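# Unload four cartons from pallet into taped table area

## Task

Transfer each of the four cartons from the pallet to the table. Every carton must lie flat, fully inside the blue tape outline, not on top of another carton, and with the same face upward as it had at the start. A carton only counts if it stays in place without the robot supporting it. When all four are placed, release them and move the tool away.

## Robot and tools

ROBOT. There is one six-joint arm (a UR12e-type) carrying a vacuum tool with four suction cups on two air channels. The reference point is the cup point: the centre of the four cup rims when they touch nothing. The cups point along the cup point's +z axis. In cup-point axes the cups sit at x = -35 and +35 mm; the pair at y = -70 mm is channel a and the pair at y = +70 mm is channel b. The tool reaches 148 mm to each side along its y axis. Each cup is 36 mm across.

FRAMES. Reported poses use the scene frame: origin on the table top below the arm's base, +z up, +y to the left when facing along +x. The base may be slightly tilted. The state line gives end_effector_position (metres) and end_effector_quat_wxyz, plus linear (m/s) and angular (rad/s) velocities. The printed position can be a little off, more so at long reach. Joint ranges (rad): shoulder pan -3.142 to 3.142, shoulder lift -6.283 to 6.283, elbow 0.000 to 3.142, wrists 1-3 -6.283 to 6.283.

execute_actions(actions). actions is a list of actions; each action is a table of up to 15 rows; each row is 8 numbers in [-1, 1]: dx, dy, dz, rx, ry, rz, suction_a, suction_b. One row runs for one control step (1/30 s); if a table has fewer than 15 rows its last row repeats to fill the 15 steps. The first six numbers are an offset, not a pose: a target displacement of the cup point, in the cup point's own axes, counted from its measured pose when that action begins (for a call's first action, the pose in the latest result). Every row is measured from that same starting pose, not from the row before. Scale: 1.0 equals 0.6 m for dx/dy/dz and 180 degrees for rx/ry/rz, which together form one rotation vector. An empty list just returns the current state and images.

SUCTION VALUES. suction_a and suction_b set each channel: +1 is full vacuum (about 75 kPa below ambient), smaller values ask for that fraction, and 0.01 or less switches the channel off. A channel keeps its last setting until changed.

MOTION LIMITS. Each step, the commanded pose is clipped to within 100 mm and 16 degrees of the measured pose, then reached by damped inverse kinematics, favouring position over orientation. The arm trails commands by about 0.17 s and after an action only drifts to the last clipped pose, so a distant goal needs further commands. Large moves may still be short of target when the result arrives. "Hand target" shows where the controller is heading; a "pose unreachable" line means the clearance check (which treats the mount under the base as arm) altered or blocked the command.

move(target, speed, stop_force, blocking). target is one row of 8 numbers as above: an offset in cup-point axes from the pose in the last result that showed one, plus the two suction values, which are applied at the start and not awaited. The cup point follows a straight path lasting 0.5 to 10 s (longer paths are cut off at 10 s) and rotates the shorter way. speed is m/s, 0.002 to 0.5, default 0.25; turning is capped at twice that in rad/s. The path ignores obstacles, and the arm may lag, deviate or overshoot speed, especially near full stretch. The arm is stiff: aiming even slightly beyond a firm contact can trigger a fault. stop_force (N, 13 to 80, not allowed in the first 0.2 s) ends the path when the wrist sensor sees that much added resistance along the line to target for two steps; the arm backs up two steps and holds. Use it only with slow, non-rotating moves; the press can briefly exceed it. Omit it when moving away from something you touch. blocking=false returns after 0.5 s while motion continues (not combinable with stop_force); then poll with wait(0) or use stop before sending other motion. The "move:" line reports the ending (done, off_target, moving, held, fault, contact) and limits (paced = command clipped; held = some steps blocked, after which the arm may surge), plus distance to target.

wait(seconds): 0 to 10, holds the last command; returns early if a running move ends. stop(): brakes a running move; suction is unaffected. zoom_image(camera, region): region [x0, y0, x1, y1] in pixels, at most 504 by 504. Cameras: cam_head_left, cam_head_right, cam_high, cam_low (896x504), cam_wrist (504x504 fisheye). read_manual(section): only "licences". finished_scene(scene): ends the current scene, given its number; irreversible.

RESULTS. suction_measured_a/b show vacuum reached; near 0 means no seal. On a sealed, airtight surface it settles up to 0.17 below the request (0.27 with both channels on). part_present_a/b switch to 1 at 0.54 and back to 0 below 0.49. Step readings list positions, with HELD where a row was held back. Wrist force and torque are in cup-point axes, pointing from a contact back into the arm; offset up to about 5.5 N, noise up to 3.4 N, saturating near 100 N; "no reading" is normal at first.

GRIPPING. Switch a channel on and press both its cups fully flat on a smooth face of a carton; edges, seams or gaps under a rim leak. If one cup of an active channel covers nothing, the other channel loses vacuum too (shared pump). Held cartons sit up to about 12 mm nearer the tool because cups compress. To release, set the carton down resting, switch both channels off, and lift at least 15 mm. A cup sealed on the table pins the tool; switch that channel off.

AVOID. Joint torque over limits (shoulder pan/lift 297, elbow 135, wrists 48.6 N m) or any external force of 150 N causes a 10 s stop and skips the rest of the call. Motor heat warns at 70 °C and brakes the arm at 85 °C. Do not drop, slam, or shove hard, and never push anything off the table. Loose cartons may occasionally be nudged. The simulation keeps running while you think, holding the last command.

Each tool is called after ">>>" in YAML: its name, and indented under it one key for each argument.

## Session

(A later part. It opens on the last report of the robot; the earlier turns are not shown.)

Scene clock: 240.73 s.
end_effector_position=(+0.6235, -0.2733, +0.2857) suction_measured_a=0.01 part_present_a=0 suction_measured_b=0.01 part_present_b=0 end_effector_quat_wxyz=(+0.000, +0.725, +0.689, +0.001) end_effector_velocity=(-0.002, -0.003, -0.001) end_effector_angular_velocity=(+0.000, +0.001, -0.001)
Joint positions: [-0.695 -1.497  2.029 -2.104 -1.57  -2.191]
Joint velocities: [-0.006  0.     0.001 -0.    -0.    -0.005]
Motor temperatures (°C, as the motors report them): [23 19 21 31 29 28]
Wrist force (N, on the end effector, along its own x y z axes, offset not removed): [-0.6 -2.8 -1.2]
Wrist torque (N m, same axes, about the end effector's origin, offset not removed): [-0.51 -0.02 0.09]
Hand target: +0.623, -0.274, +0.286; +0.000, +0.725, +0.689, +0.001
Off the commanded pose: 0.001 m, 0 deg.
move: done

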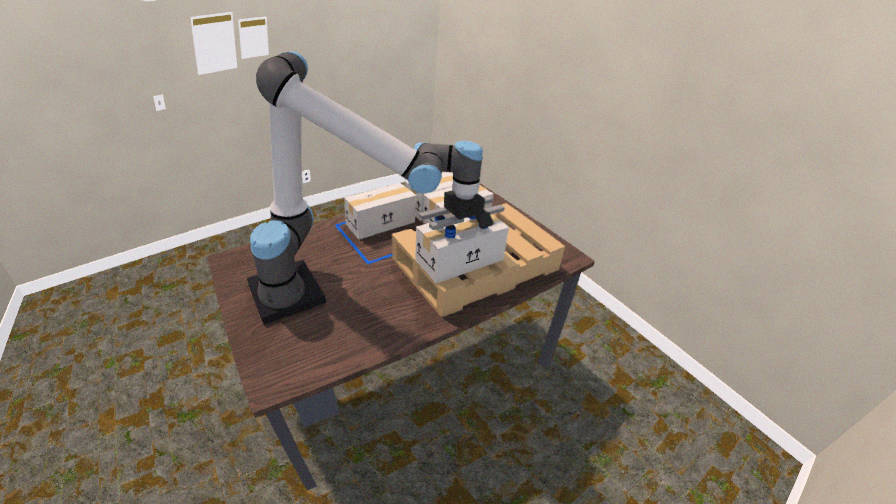

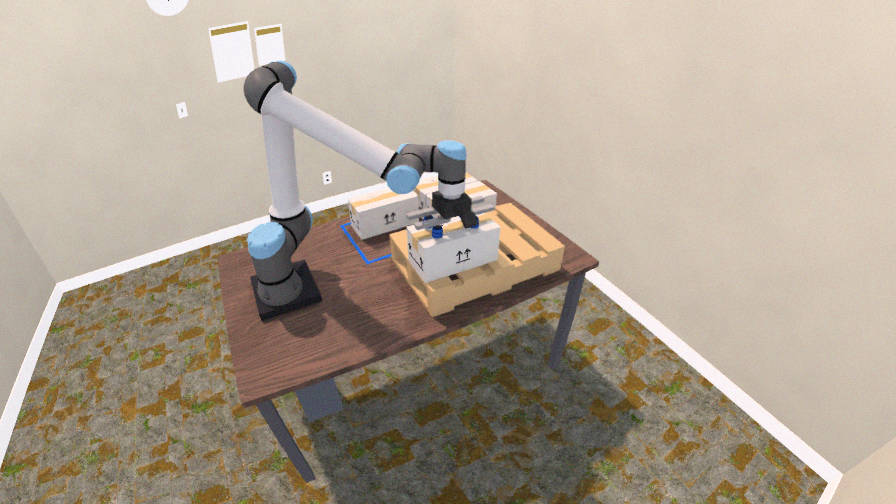

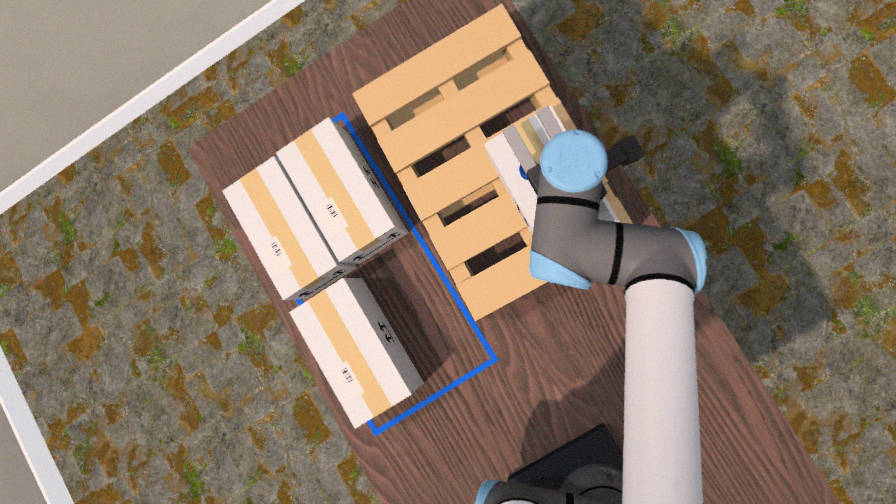

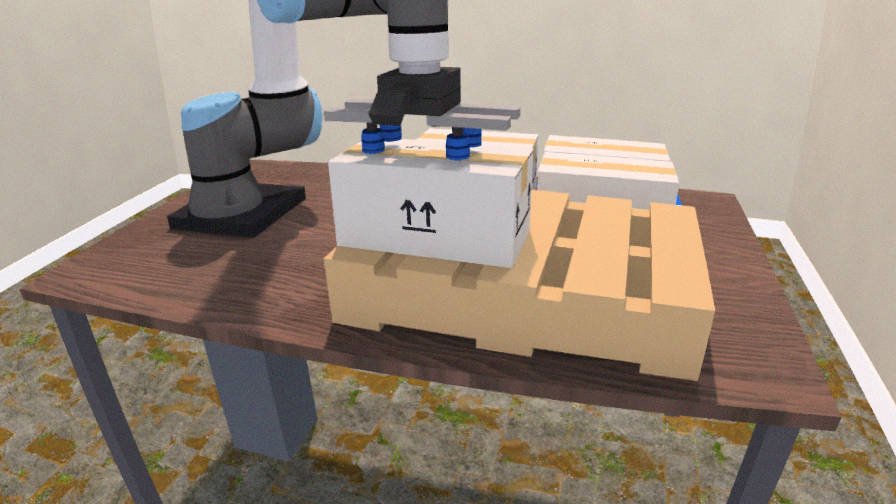

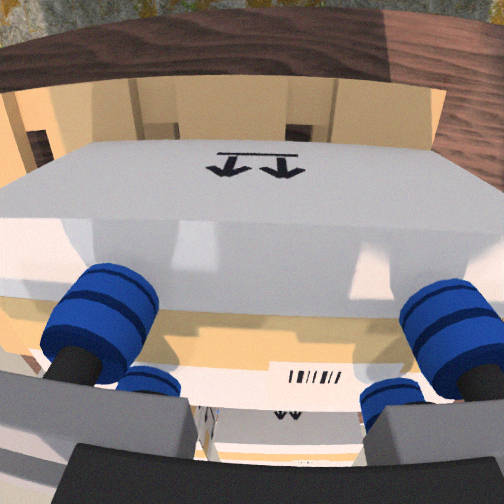

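>>> execute_actions:
  actions:
    - [[0,0,0.004,0,0,0,0,0],[0,0,0.008,0,0,0,0,0],[0,0,0.012,0,0,0,0,0],[0,0,0.016,0,0,0,0,0],[0,0,0.02,0,0,0,0,0],[0,0,0.024,0,0,0,0,0],[0,0,0.029,0,0,0,1,1]]
    - [[0,0,0,0,0,0,1,1]]

>>> move:
  target: [0.658,-0.117,-0.045,0,0,-0.0167,1,1]
  speed: 0.3

Scene clock: 247.73 s.
end_effector_position=(+0.6234, -0.2732, +0.2695) suction_measured_a=0.54 part_present_a=1 suction_measured_b=0.54 part_present_b=1 end_effector_quat_wxyz=(-0.000, +0.725, +0.689, +0.001) end_effector_velocity=(+0.000, +0.000, +0.000) end_effector_angular_velocity=(-0.000, +0.000, +0.000)
Joint positions: [-0.695 -1.481  2.045 -2.135 -1.57  -2.191]
Joint velocities: [ 0.  0. -0.  0. -0. -0.]
Motor temperatures (°C, as the motors report them): [23 19 21 31 29 28]
Wrist force (N, on the end effector, along its own x y z axes, offset not removed): [-1.9 -1.9 15.6]
Wrist torque (N m, same axes, about the end effector's origin, offset not removed): [-0.50 -0.02 0.21]
Hand target: +0.623, -0.273, +0.270; +0.000, +0.725, +0.689, +0.001
Off the commanded pose: 0.000 m, 0 deg.
Step readings (end_effector_position; steps 1 to 15: 1st action; 16 to 30: 2nd action):
0: (+0.6233, -0.2736, +0.2857)
1: (+0.6233, -0.2736, +0.2857)
2: (+0.6233, -0.2736, +0.2855)
4: (+0.6233, -0.2735, +0.2837)
8: (+0.6233, -0.2734, +0.2768)
15: (+0.6234, -0.2732, +0.2695)
16: (+0.6234, -0.2732, +0.2692)
17: (+0.6234, -0.2732, +0.2692)
19: (+0.6234, -0.2732, +0.2692)
23: (+0.6233, -0.2731, +0.2692)
30: end_effector_position above

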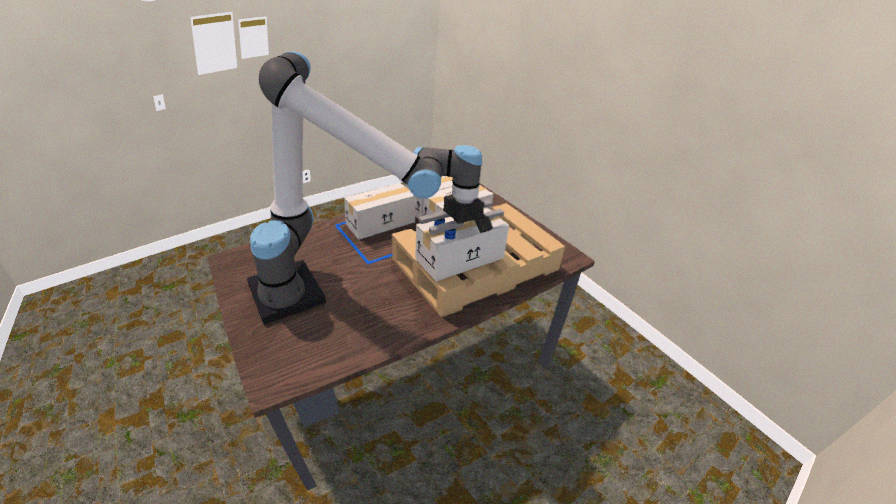

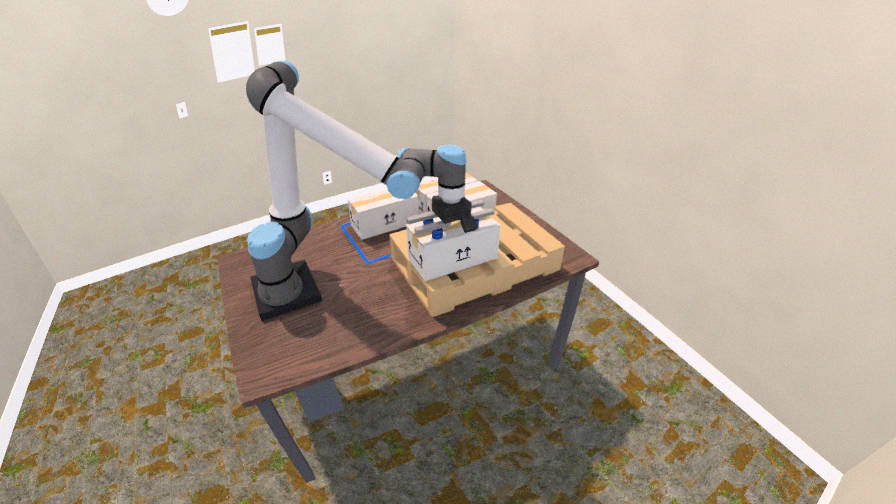

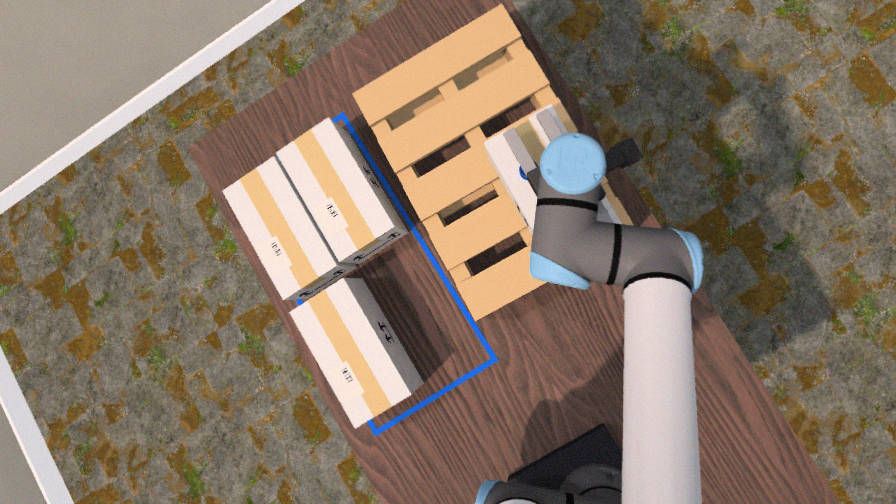

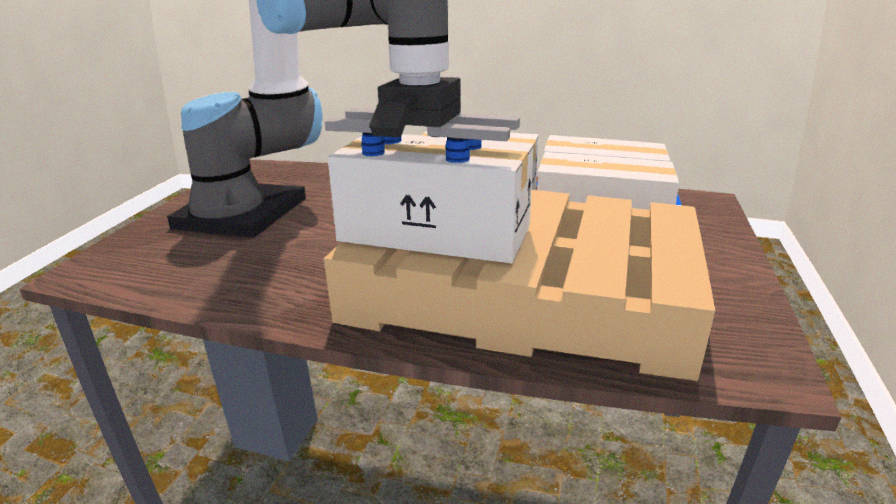

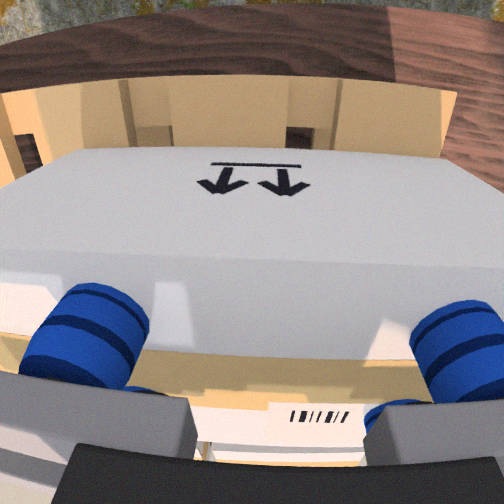

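Scene clock: 249.80 s.
end_effector_position=(+0.5737, +0.1241, +0.2969) suction_measured_a=0.64 part_present_a=1 suction_measured_b=0.64 part_present_b=1 end_effector_quat_wxyz=(-0.000, +0.707, +0.707, +0.001) end_effector_velocity=(-0.001, +0.003, +0.000) end_effector_angular_velocity=(-0.001, +0.000, +0.001)
Joint positions: [-0.112 -1.667  2.175 -2.08  -1.57  -1.659]
Joint velocities: [ 0.006  0.    -0.001  0.    -0.001  0.005]
Motor temperatures (°C, as the motors report them): [23 19 21 31 29 28]
Wrist force (N, on the end effector, along its own x y z axes, offset not removed): [0.6 0.5 16.4]
Wrist torque (N m, same axes, about the end effector's origin, offset not removed): [-0.08 -0.16 0.13]
Hand target: +0.574, +0.124, +0.297; -0.000, +0.707, +0.707, +0.001
Off the commanded pose: 0.001 m, 0 deg.
move: done

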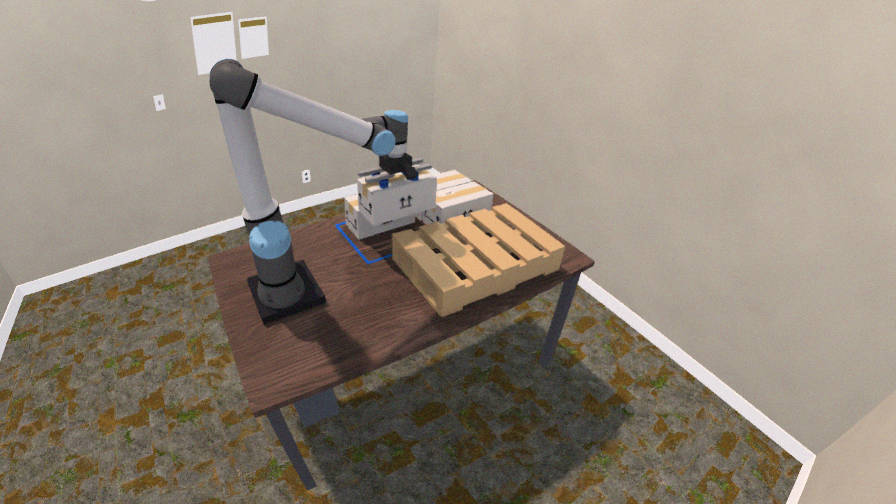

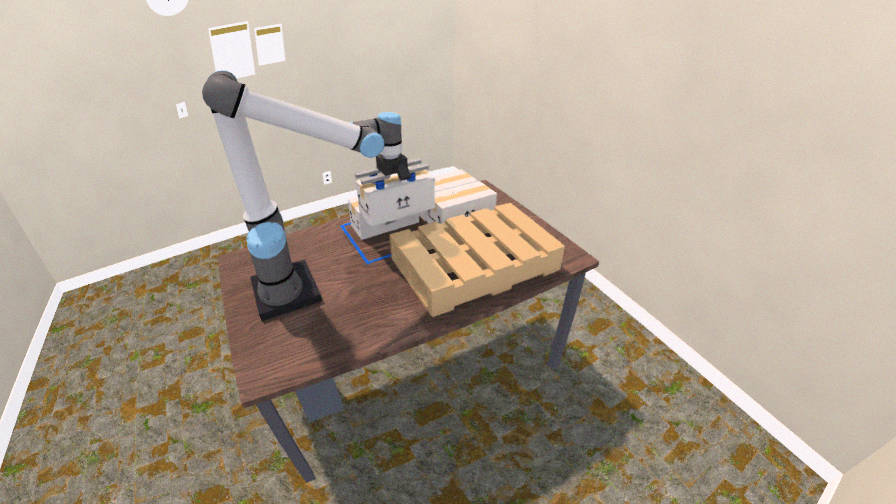

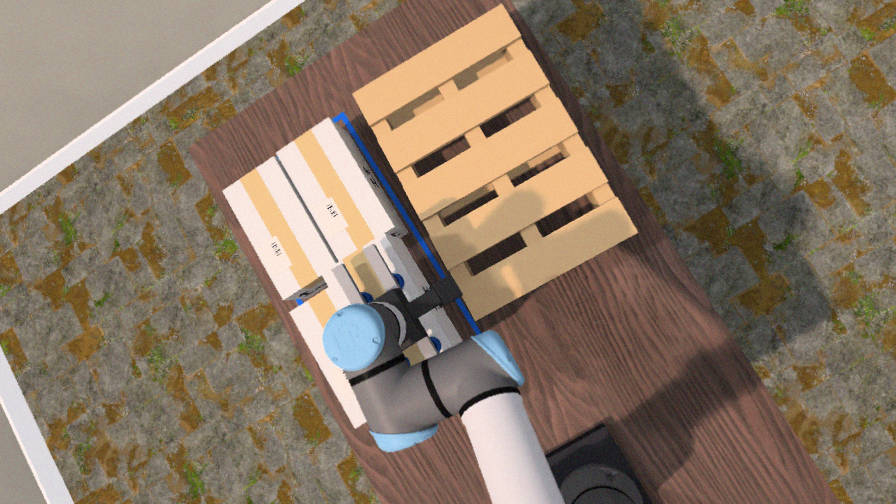

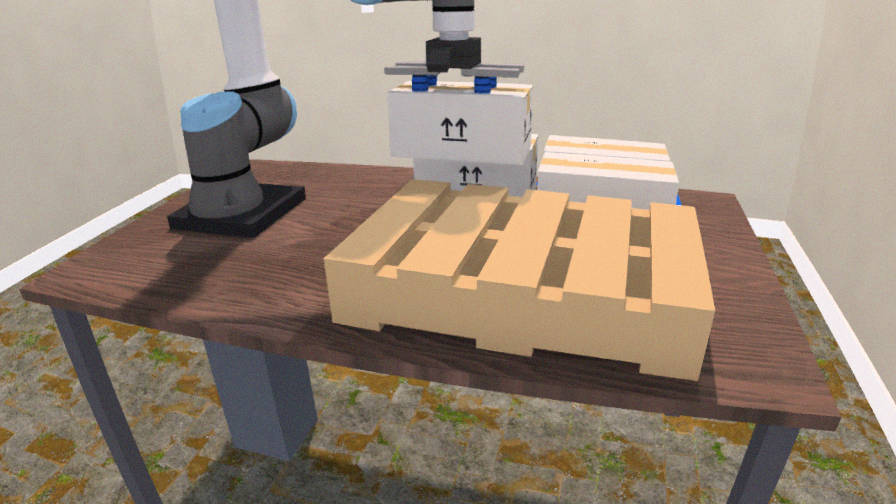

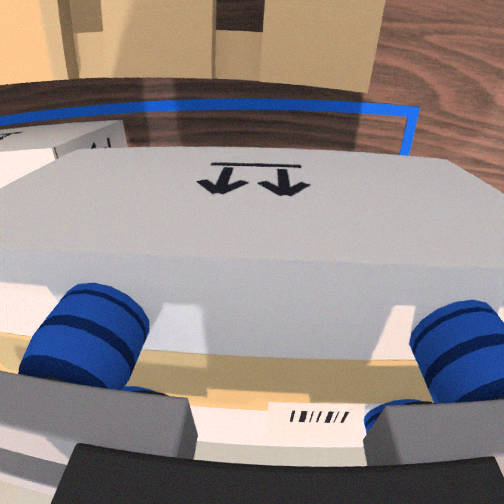

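>>> move:
  target: [0.003,0,0.247,0,0,0,1,1]
  speed: 0.15

>>> execute_actions:
  actions:
    - [[0,0,0.002,0,0,0,1,1],[0,0,0.004,0,0,0,1,1],[0,0,0.006,0,0,0,1,1],[0,0,0.008,0,0,0,1,1],[0,0,0.010,0,0,0,1,1],[0,0,0.012,0,0,0,1,1],[0,0,0.014,0,0,0,1,1],[0,0,0.016,0,0,0,1,1],[0,0,0.0185,0,0,0,1,1]]
    - [[0,0,0,0,0,0,1,1],[0,0,0,0,0,0,1,1],[0,0,0,0,0,0,1,1],[0,0,0,0,0,0,0,0]]

>>> move:
  target: [0.1,-0.05,-0.45,0,0,0,0,0]
  speed: 0.3

Scene clock: 259.63 s.
end_effector_position=(+0.5736, +0.1261, +0.1492) suction_measured_a=0.64 part_present_a=1 suction_measured_b=0.64 part_present_b=1 end_effector_quat_wxyz=(-0.000, +0.707, +0.707, +0.001) end_effector_velocity=(+0.001, +0.000, -0.002) end_effector_angular_velocity=(+0.000, -0.001, -0.000)
Joint positions: [-0.108 -1.474  2.314 -2.412 -1.57  -1.656]
Joint velocities: [ 0.     0.005  0.001 -0.007  0.     0.001]
Motor temperatures (°C, as the motors report them): [23 19 21 31 29 28]
Wrist force (N, on the end effector, along its own x y z axes, offset not removed): [0.6 1.0 18.6]
Wrist torque (N m, same axes, about the end effector's origin, offset not removed): [-0.12 -0.27 0.08]
Hand target: +0.574, +0.126, +0.149; -0.000, +0.707, +0.707, +0.001
Off the commanded pose: 0.001 m, 0 deg.
move: done

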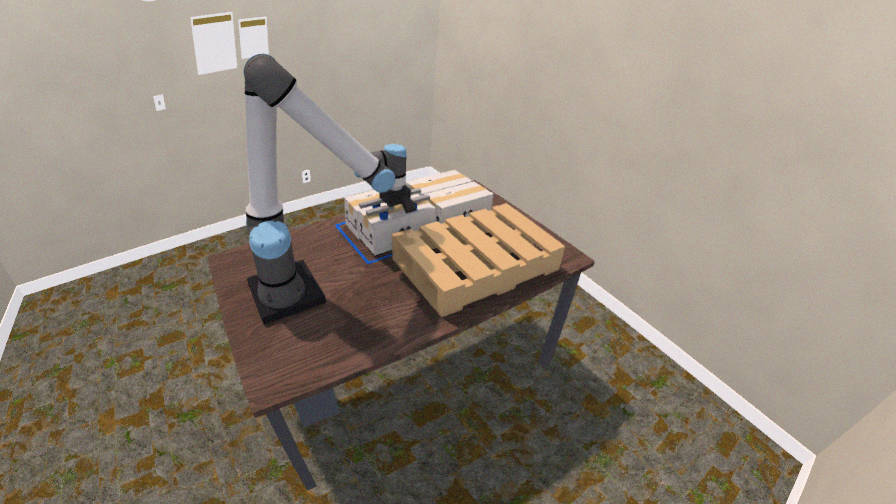

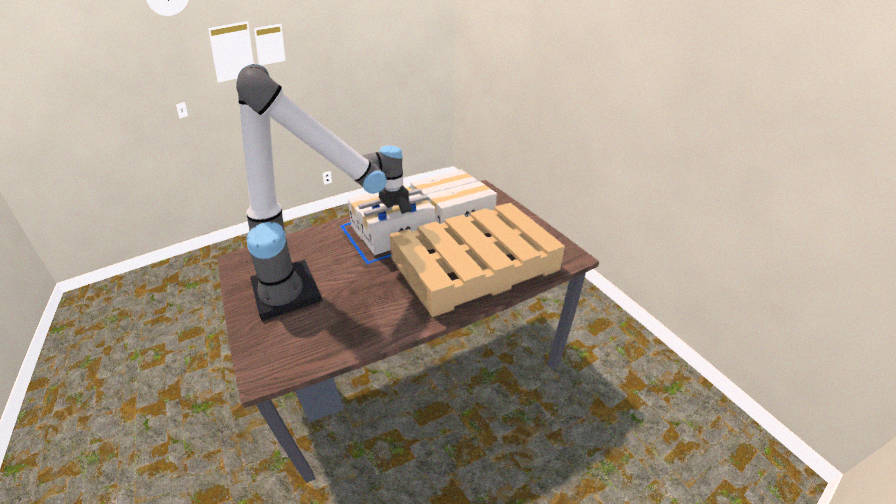

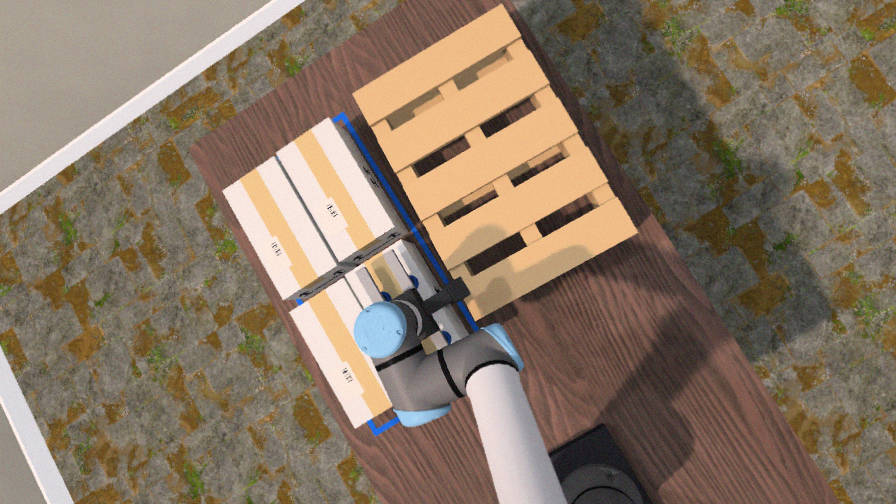

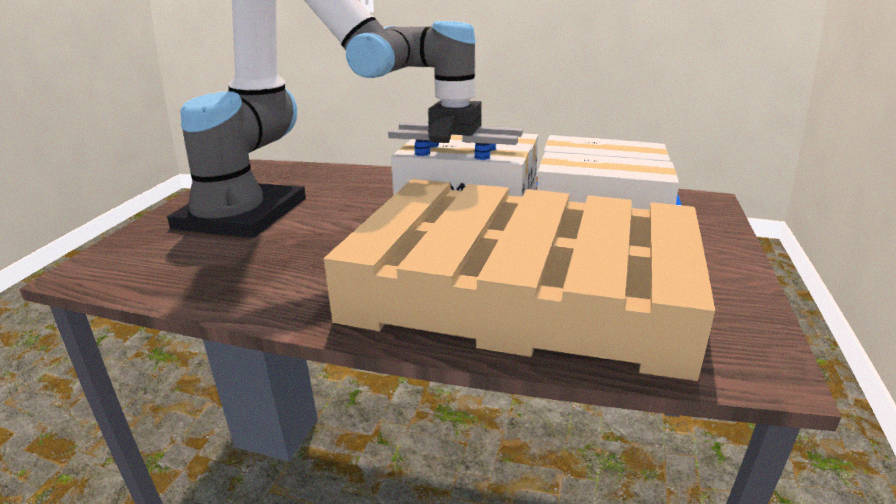

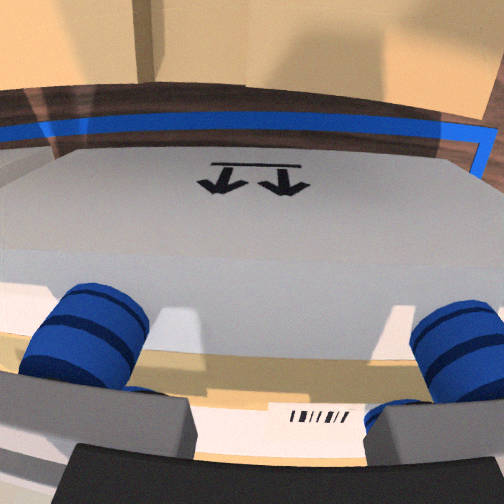

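Scene clock: 260.63 s.
end_effector_position=(+0.5736, +0.1261, +0.1393) suction_measured_a=0.01 part_present_a=0 suction_measured_b=0.01 part_present_b=0 end_effector_quat_wxyz=(-0.000, +0.707, +0.707, +0.001) end_effector_velocity=(+0.001, -0.000, +0.001) end_effector_angular_velocity=(+0.000, -0.001, -0.000)
Joint positions: [-0.108 -1.457  2.321 -2.435 -1.57  -1.656]
Joint velocities: [-0.    -0.001 -0.001  0.001  0.    -0.   ]
Motor temperatures (°C, as the motors report them): [23 19 21 31 29 28]
Wrist force (N, on the end effector, along its own x y z axes, offset not removed): [-0.9 -6.0 -41.7]
Wrist torque (N m, same axes, about the end effector's origin, offset not removed): [-0.29 0.14 0.03]
Hand target: +0.574, +0.126, +0.139; -0.000, +0.707, +0.707, +0.001
Off the commanded pose: 0.000 m, 0 deg.
Step readings (end_effector_position; steps 1 to 15: 1st action; 16 to 30: 2nd action):
0: (+0.5736, +0.1261, +0.1492)
1: (+0.5736, +0.1261, +0.1491)
2: (+0.5737, +0.1261, +0.1489)
4: (+0.5736, +0.1261, +0.1480)
8: (+0.5736, +0.1261, +0.1447)
15: (+0.5736, +0.1261, +0.1393)
16: (+0.5736, +0.1261, +0.1390)
17: (+0.5736, +0.1261, +0.1390)
19: (+0.5736, +0.1261, +0.1390)
23: (+0.5737, +0.1261, +0.1393)
30: end_effector_position above

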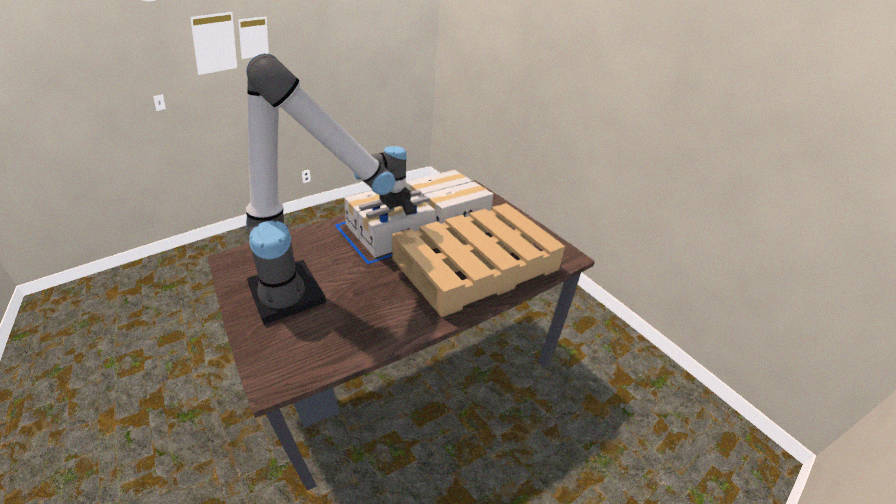

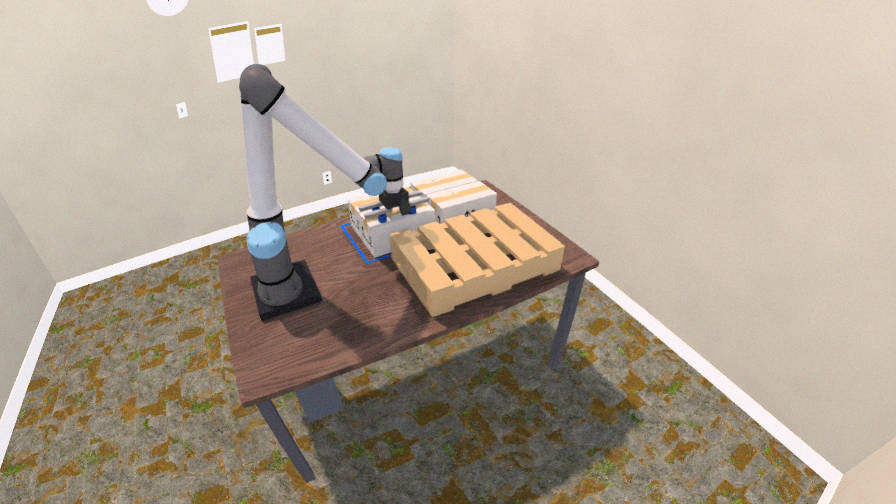

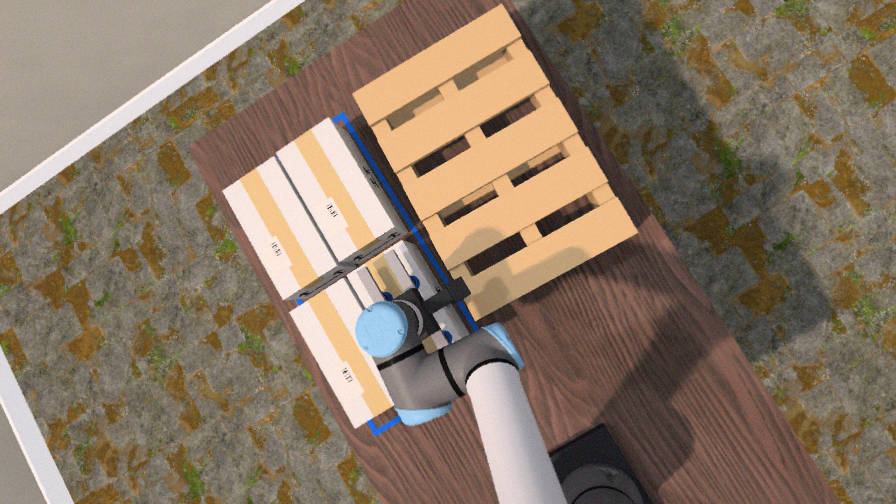

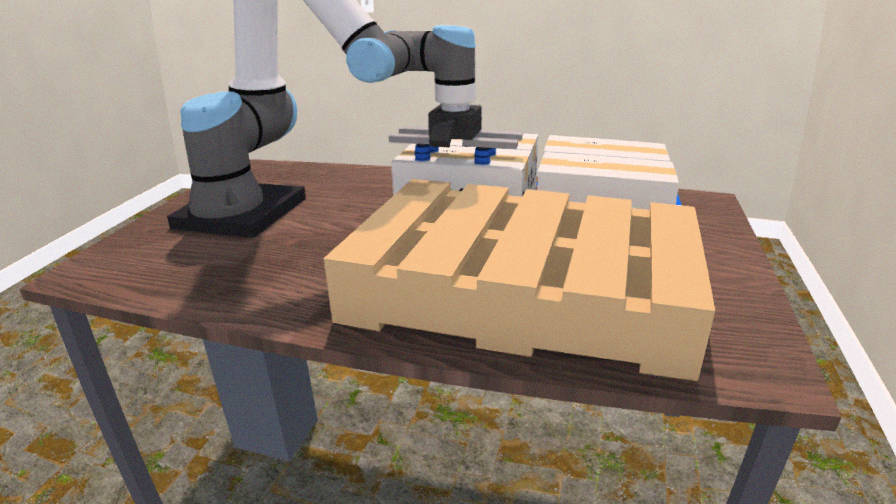

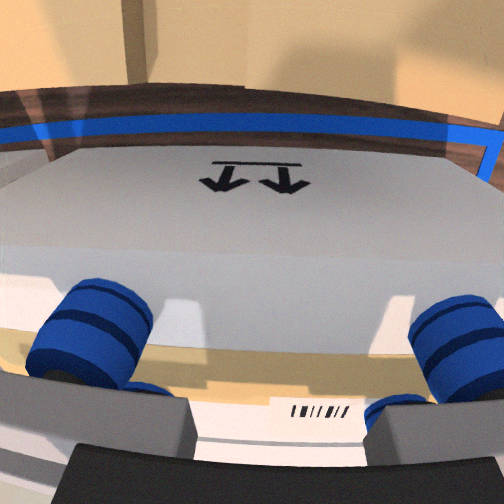

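Scene clock: 262.30 s.
end_effector_position=(+0.5436, +0.1856, +0.4089) suction_measured_a=0.01 part_present_a=0 suction_measured_b=0.01 part_present_b=0 end_effector_quat_wxyz=(-0.000, +0.707, +0.707, +0.001) end_effector_velocity=(-0.000, -0.000, +0.002) end_effector_angular_velocity=(-0.000, +0.002, -0.002)
Joint positions: [-0.002 -1.772  2.049 -1.849 -1.57  -1.55 ]
Joint velocities: [-0.001 -0.001 -0.003  0.006 -0.     0.001]
Motor temperatures (°C, as the motors report them): [23 19 21 31 29 28]
Wrist force (N, on the end effector, along its own x y z axes, offset not removed): [0.6 2.6 -1.3]
Wrist torque (N m, same axes, about the end effector's origin, offset not removed): [0.37 -0.18 0.05]
Hand target: +0.544, +0.186, +0.409; -0.000, +0.707, +0.707, +0.001
Off the commanded pose: 0.001 m, 0 deg.
move: done

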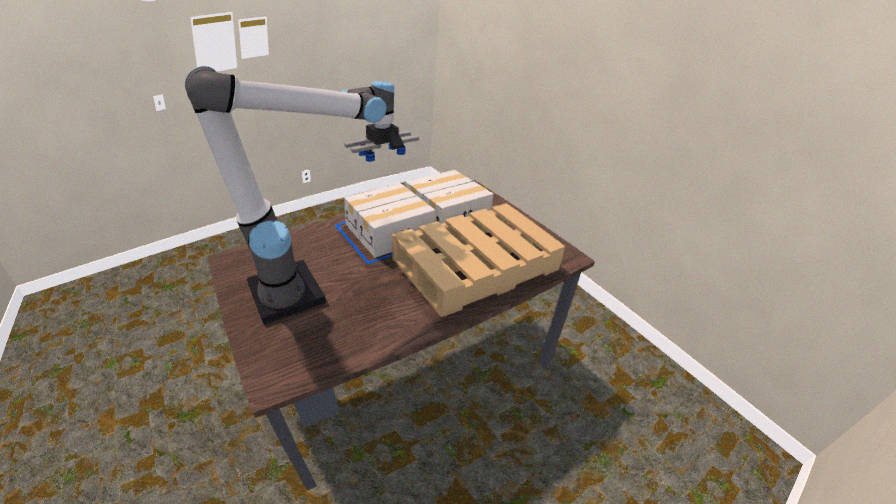

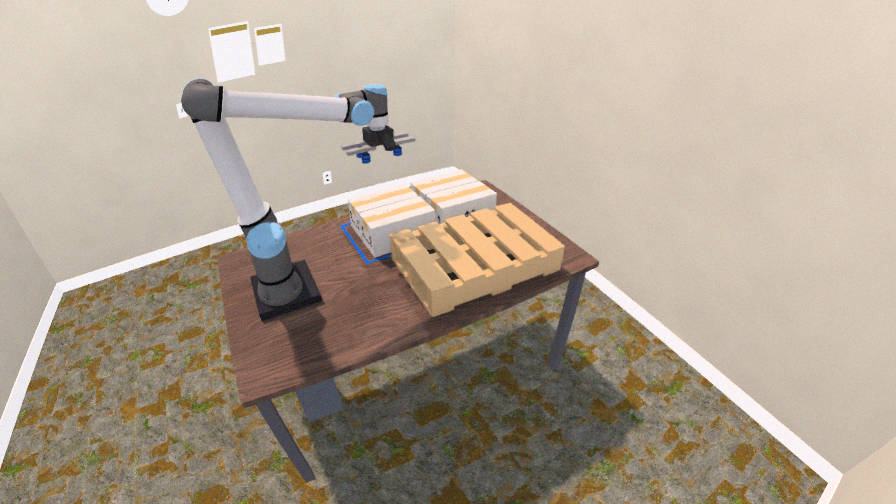

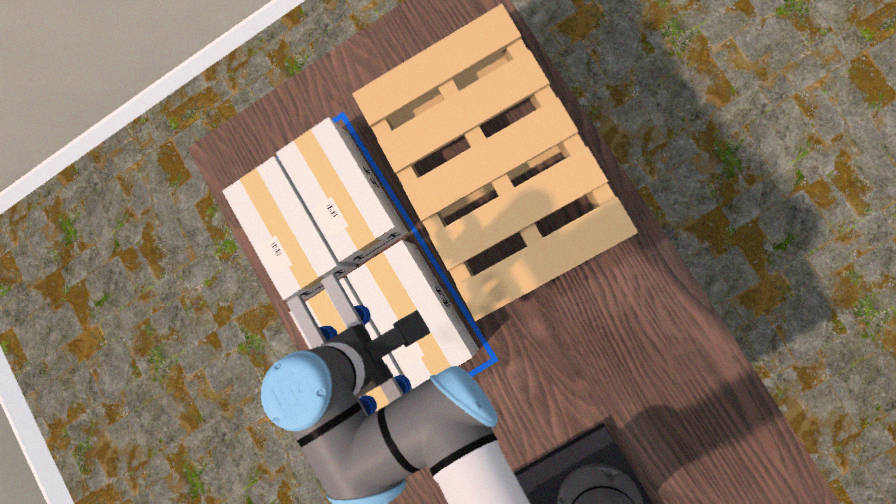

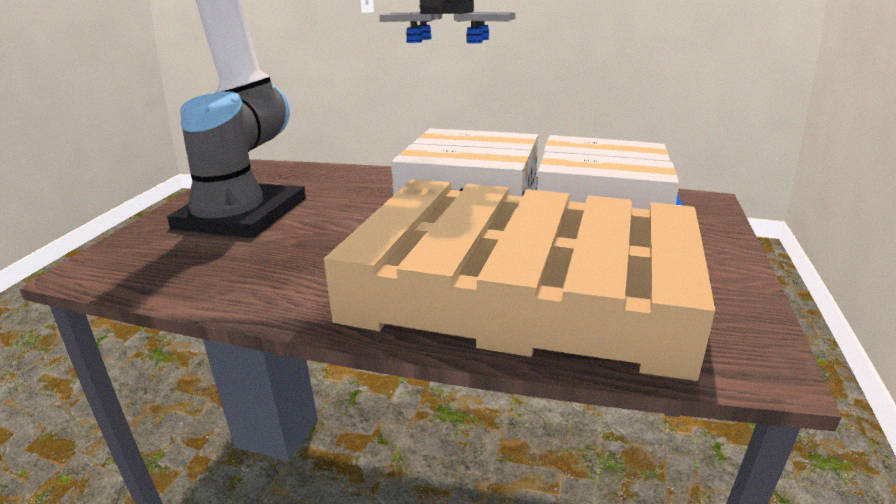

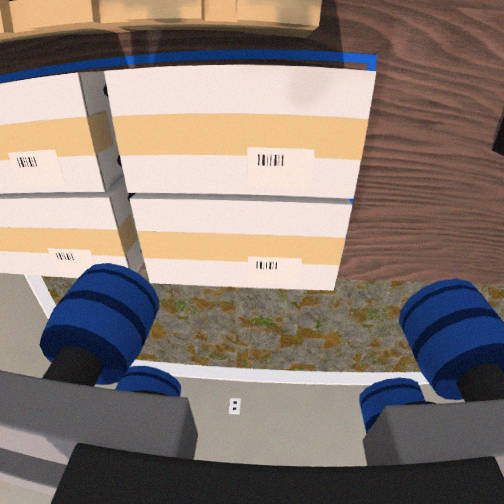

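Check the far corner.

>>> zoom_image:
  camera: "cam_head_left"
  region: [325,190,405,270]

Region (325, 190, 405, 270) of cam_head_left's 896x504 image, scaled by 6.300, with more detail than that image has.

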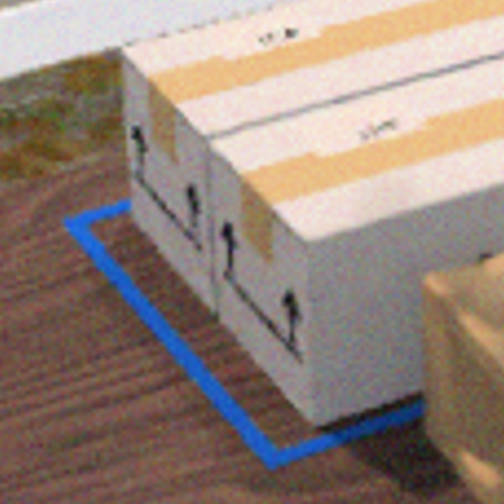

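>>> execute_actions:
  actions: []

>>> finished_scene:
  scene: 1

Scene clock: 282.50 s.
end_effector_position=(+0.5436, +0.1857, +0.4092) suction_measured_a=0.01 part_present_a=0 suction_measured_b=0.01 part_present_b=0 end_effector_quat_wxyz=(-0.000, +0.707, +0.707, +0.001) end_effector_velocity=(+0.000, -0.000, +0.000) end_effector_angular_velocity=(+0.001, -0.000, -0.001)
Joint positions: [-0.002 -1.772  2.049 -1.849 -1.57  -1.55 ]
Joint velocities: [-0.001 -0.001  0.    -0.     0.001 -0.   ]
Motor temperatures (°C, as the motors report them): [23 19 21 31 29 28]
Wrist force (N, on the end effector, along its own x y z axes, offset not removed): [-2.1 -1.2 -0.3]
Wrist torque (N m, same axes, about the end effector's origin, offset not removed): [-0.17 0.30 0.13]
Hand target: +0.544, +0.186, +0.409; -0.000, +0.707, +0.707, +0.001
Off the commanded pose: 0.000 m, 0 deg.

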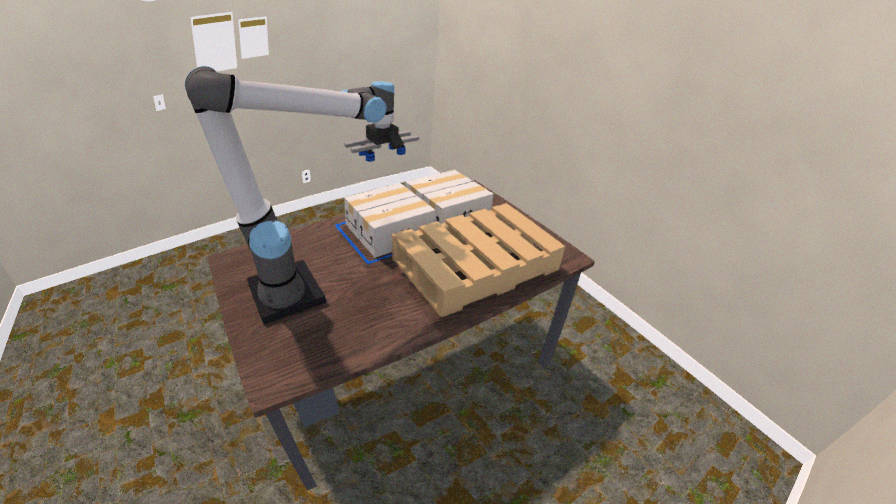

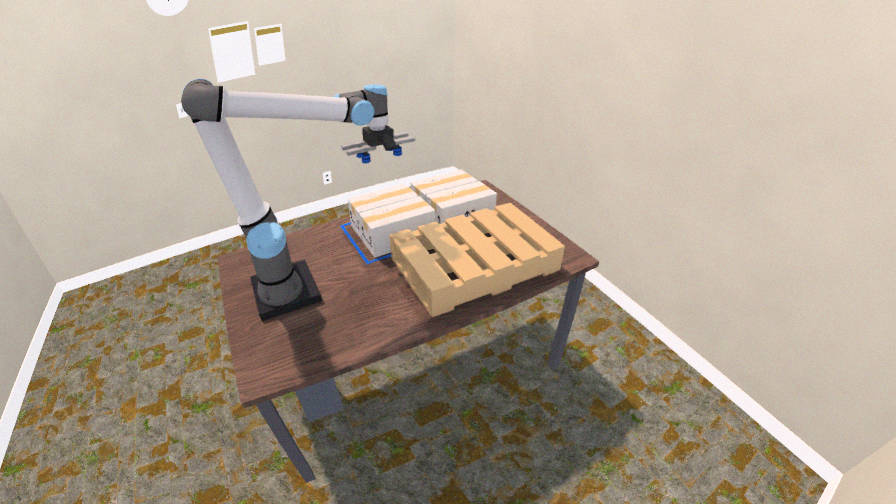

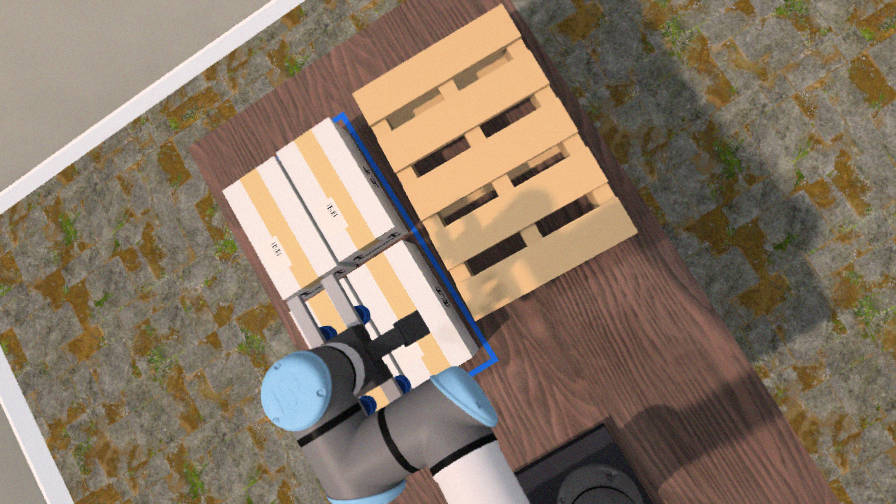

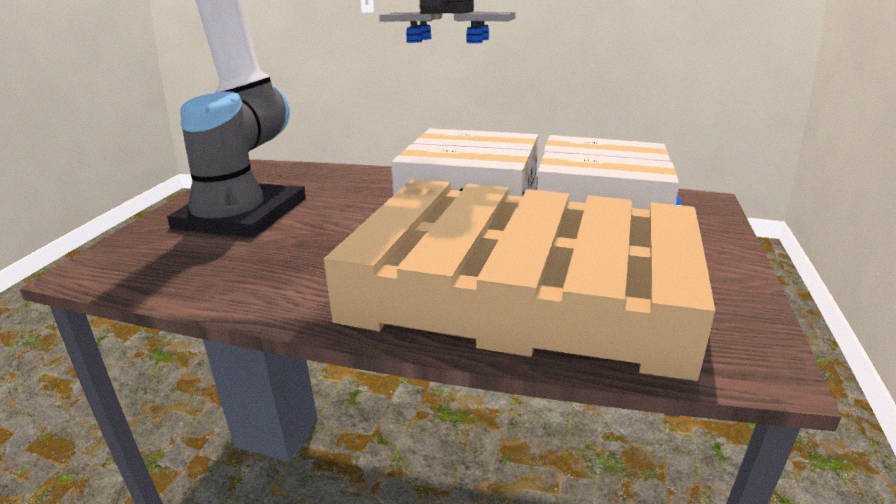

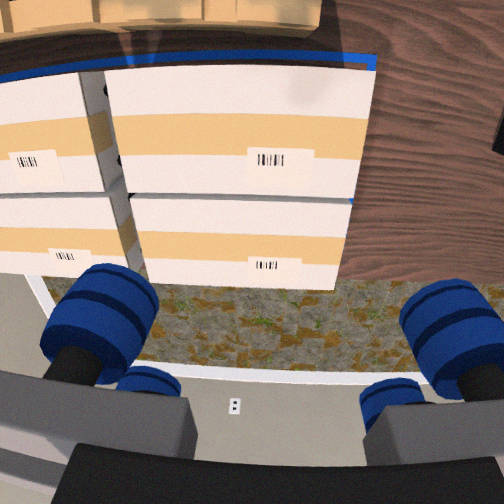

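The scene is finished: the task was done.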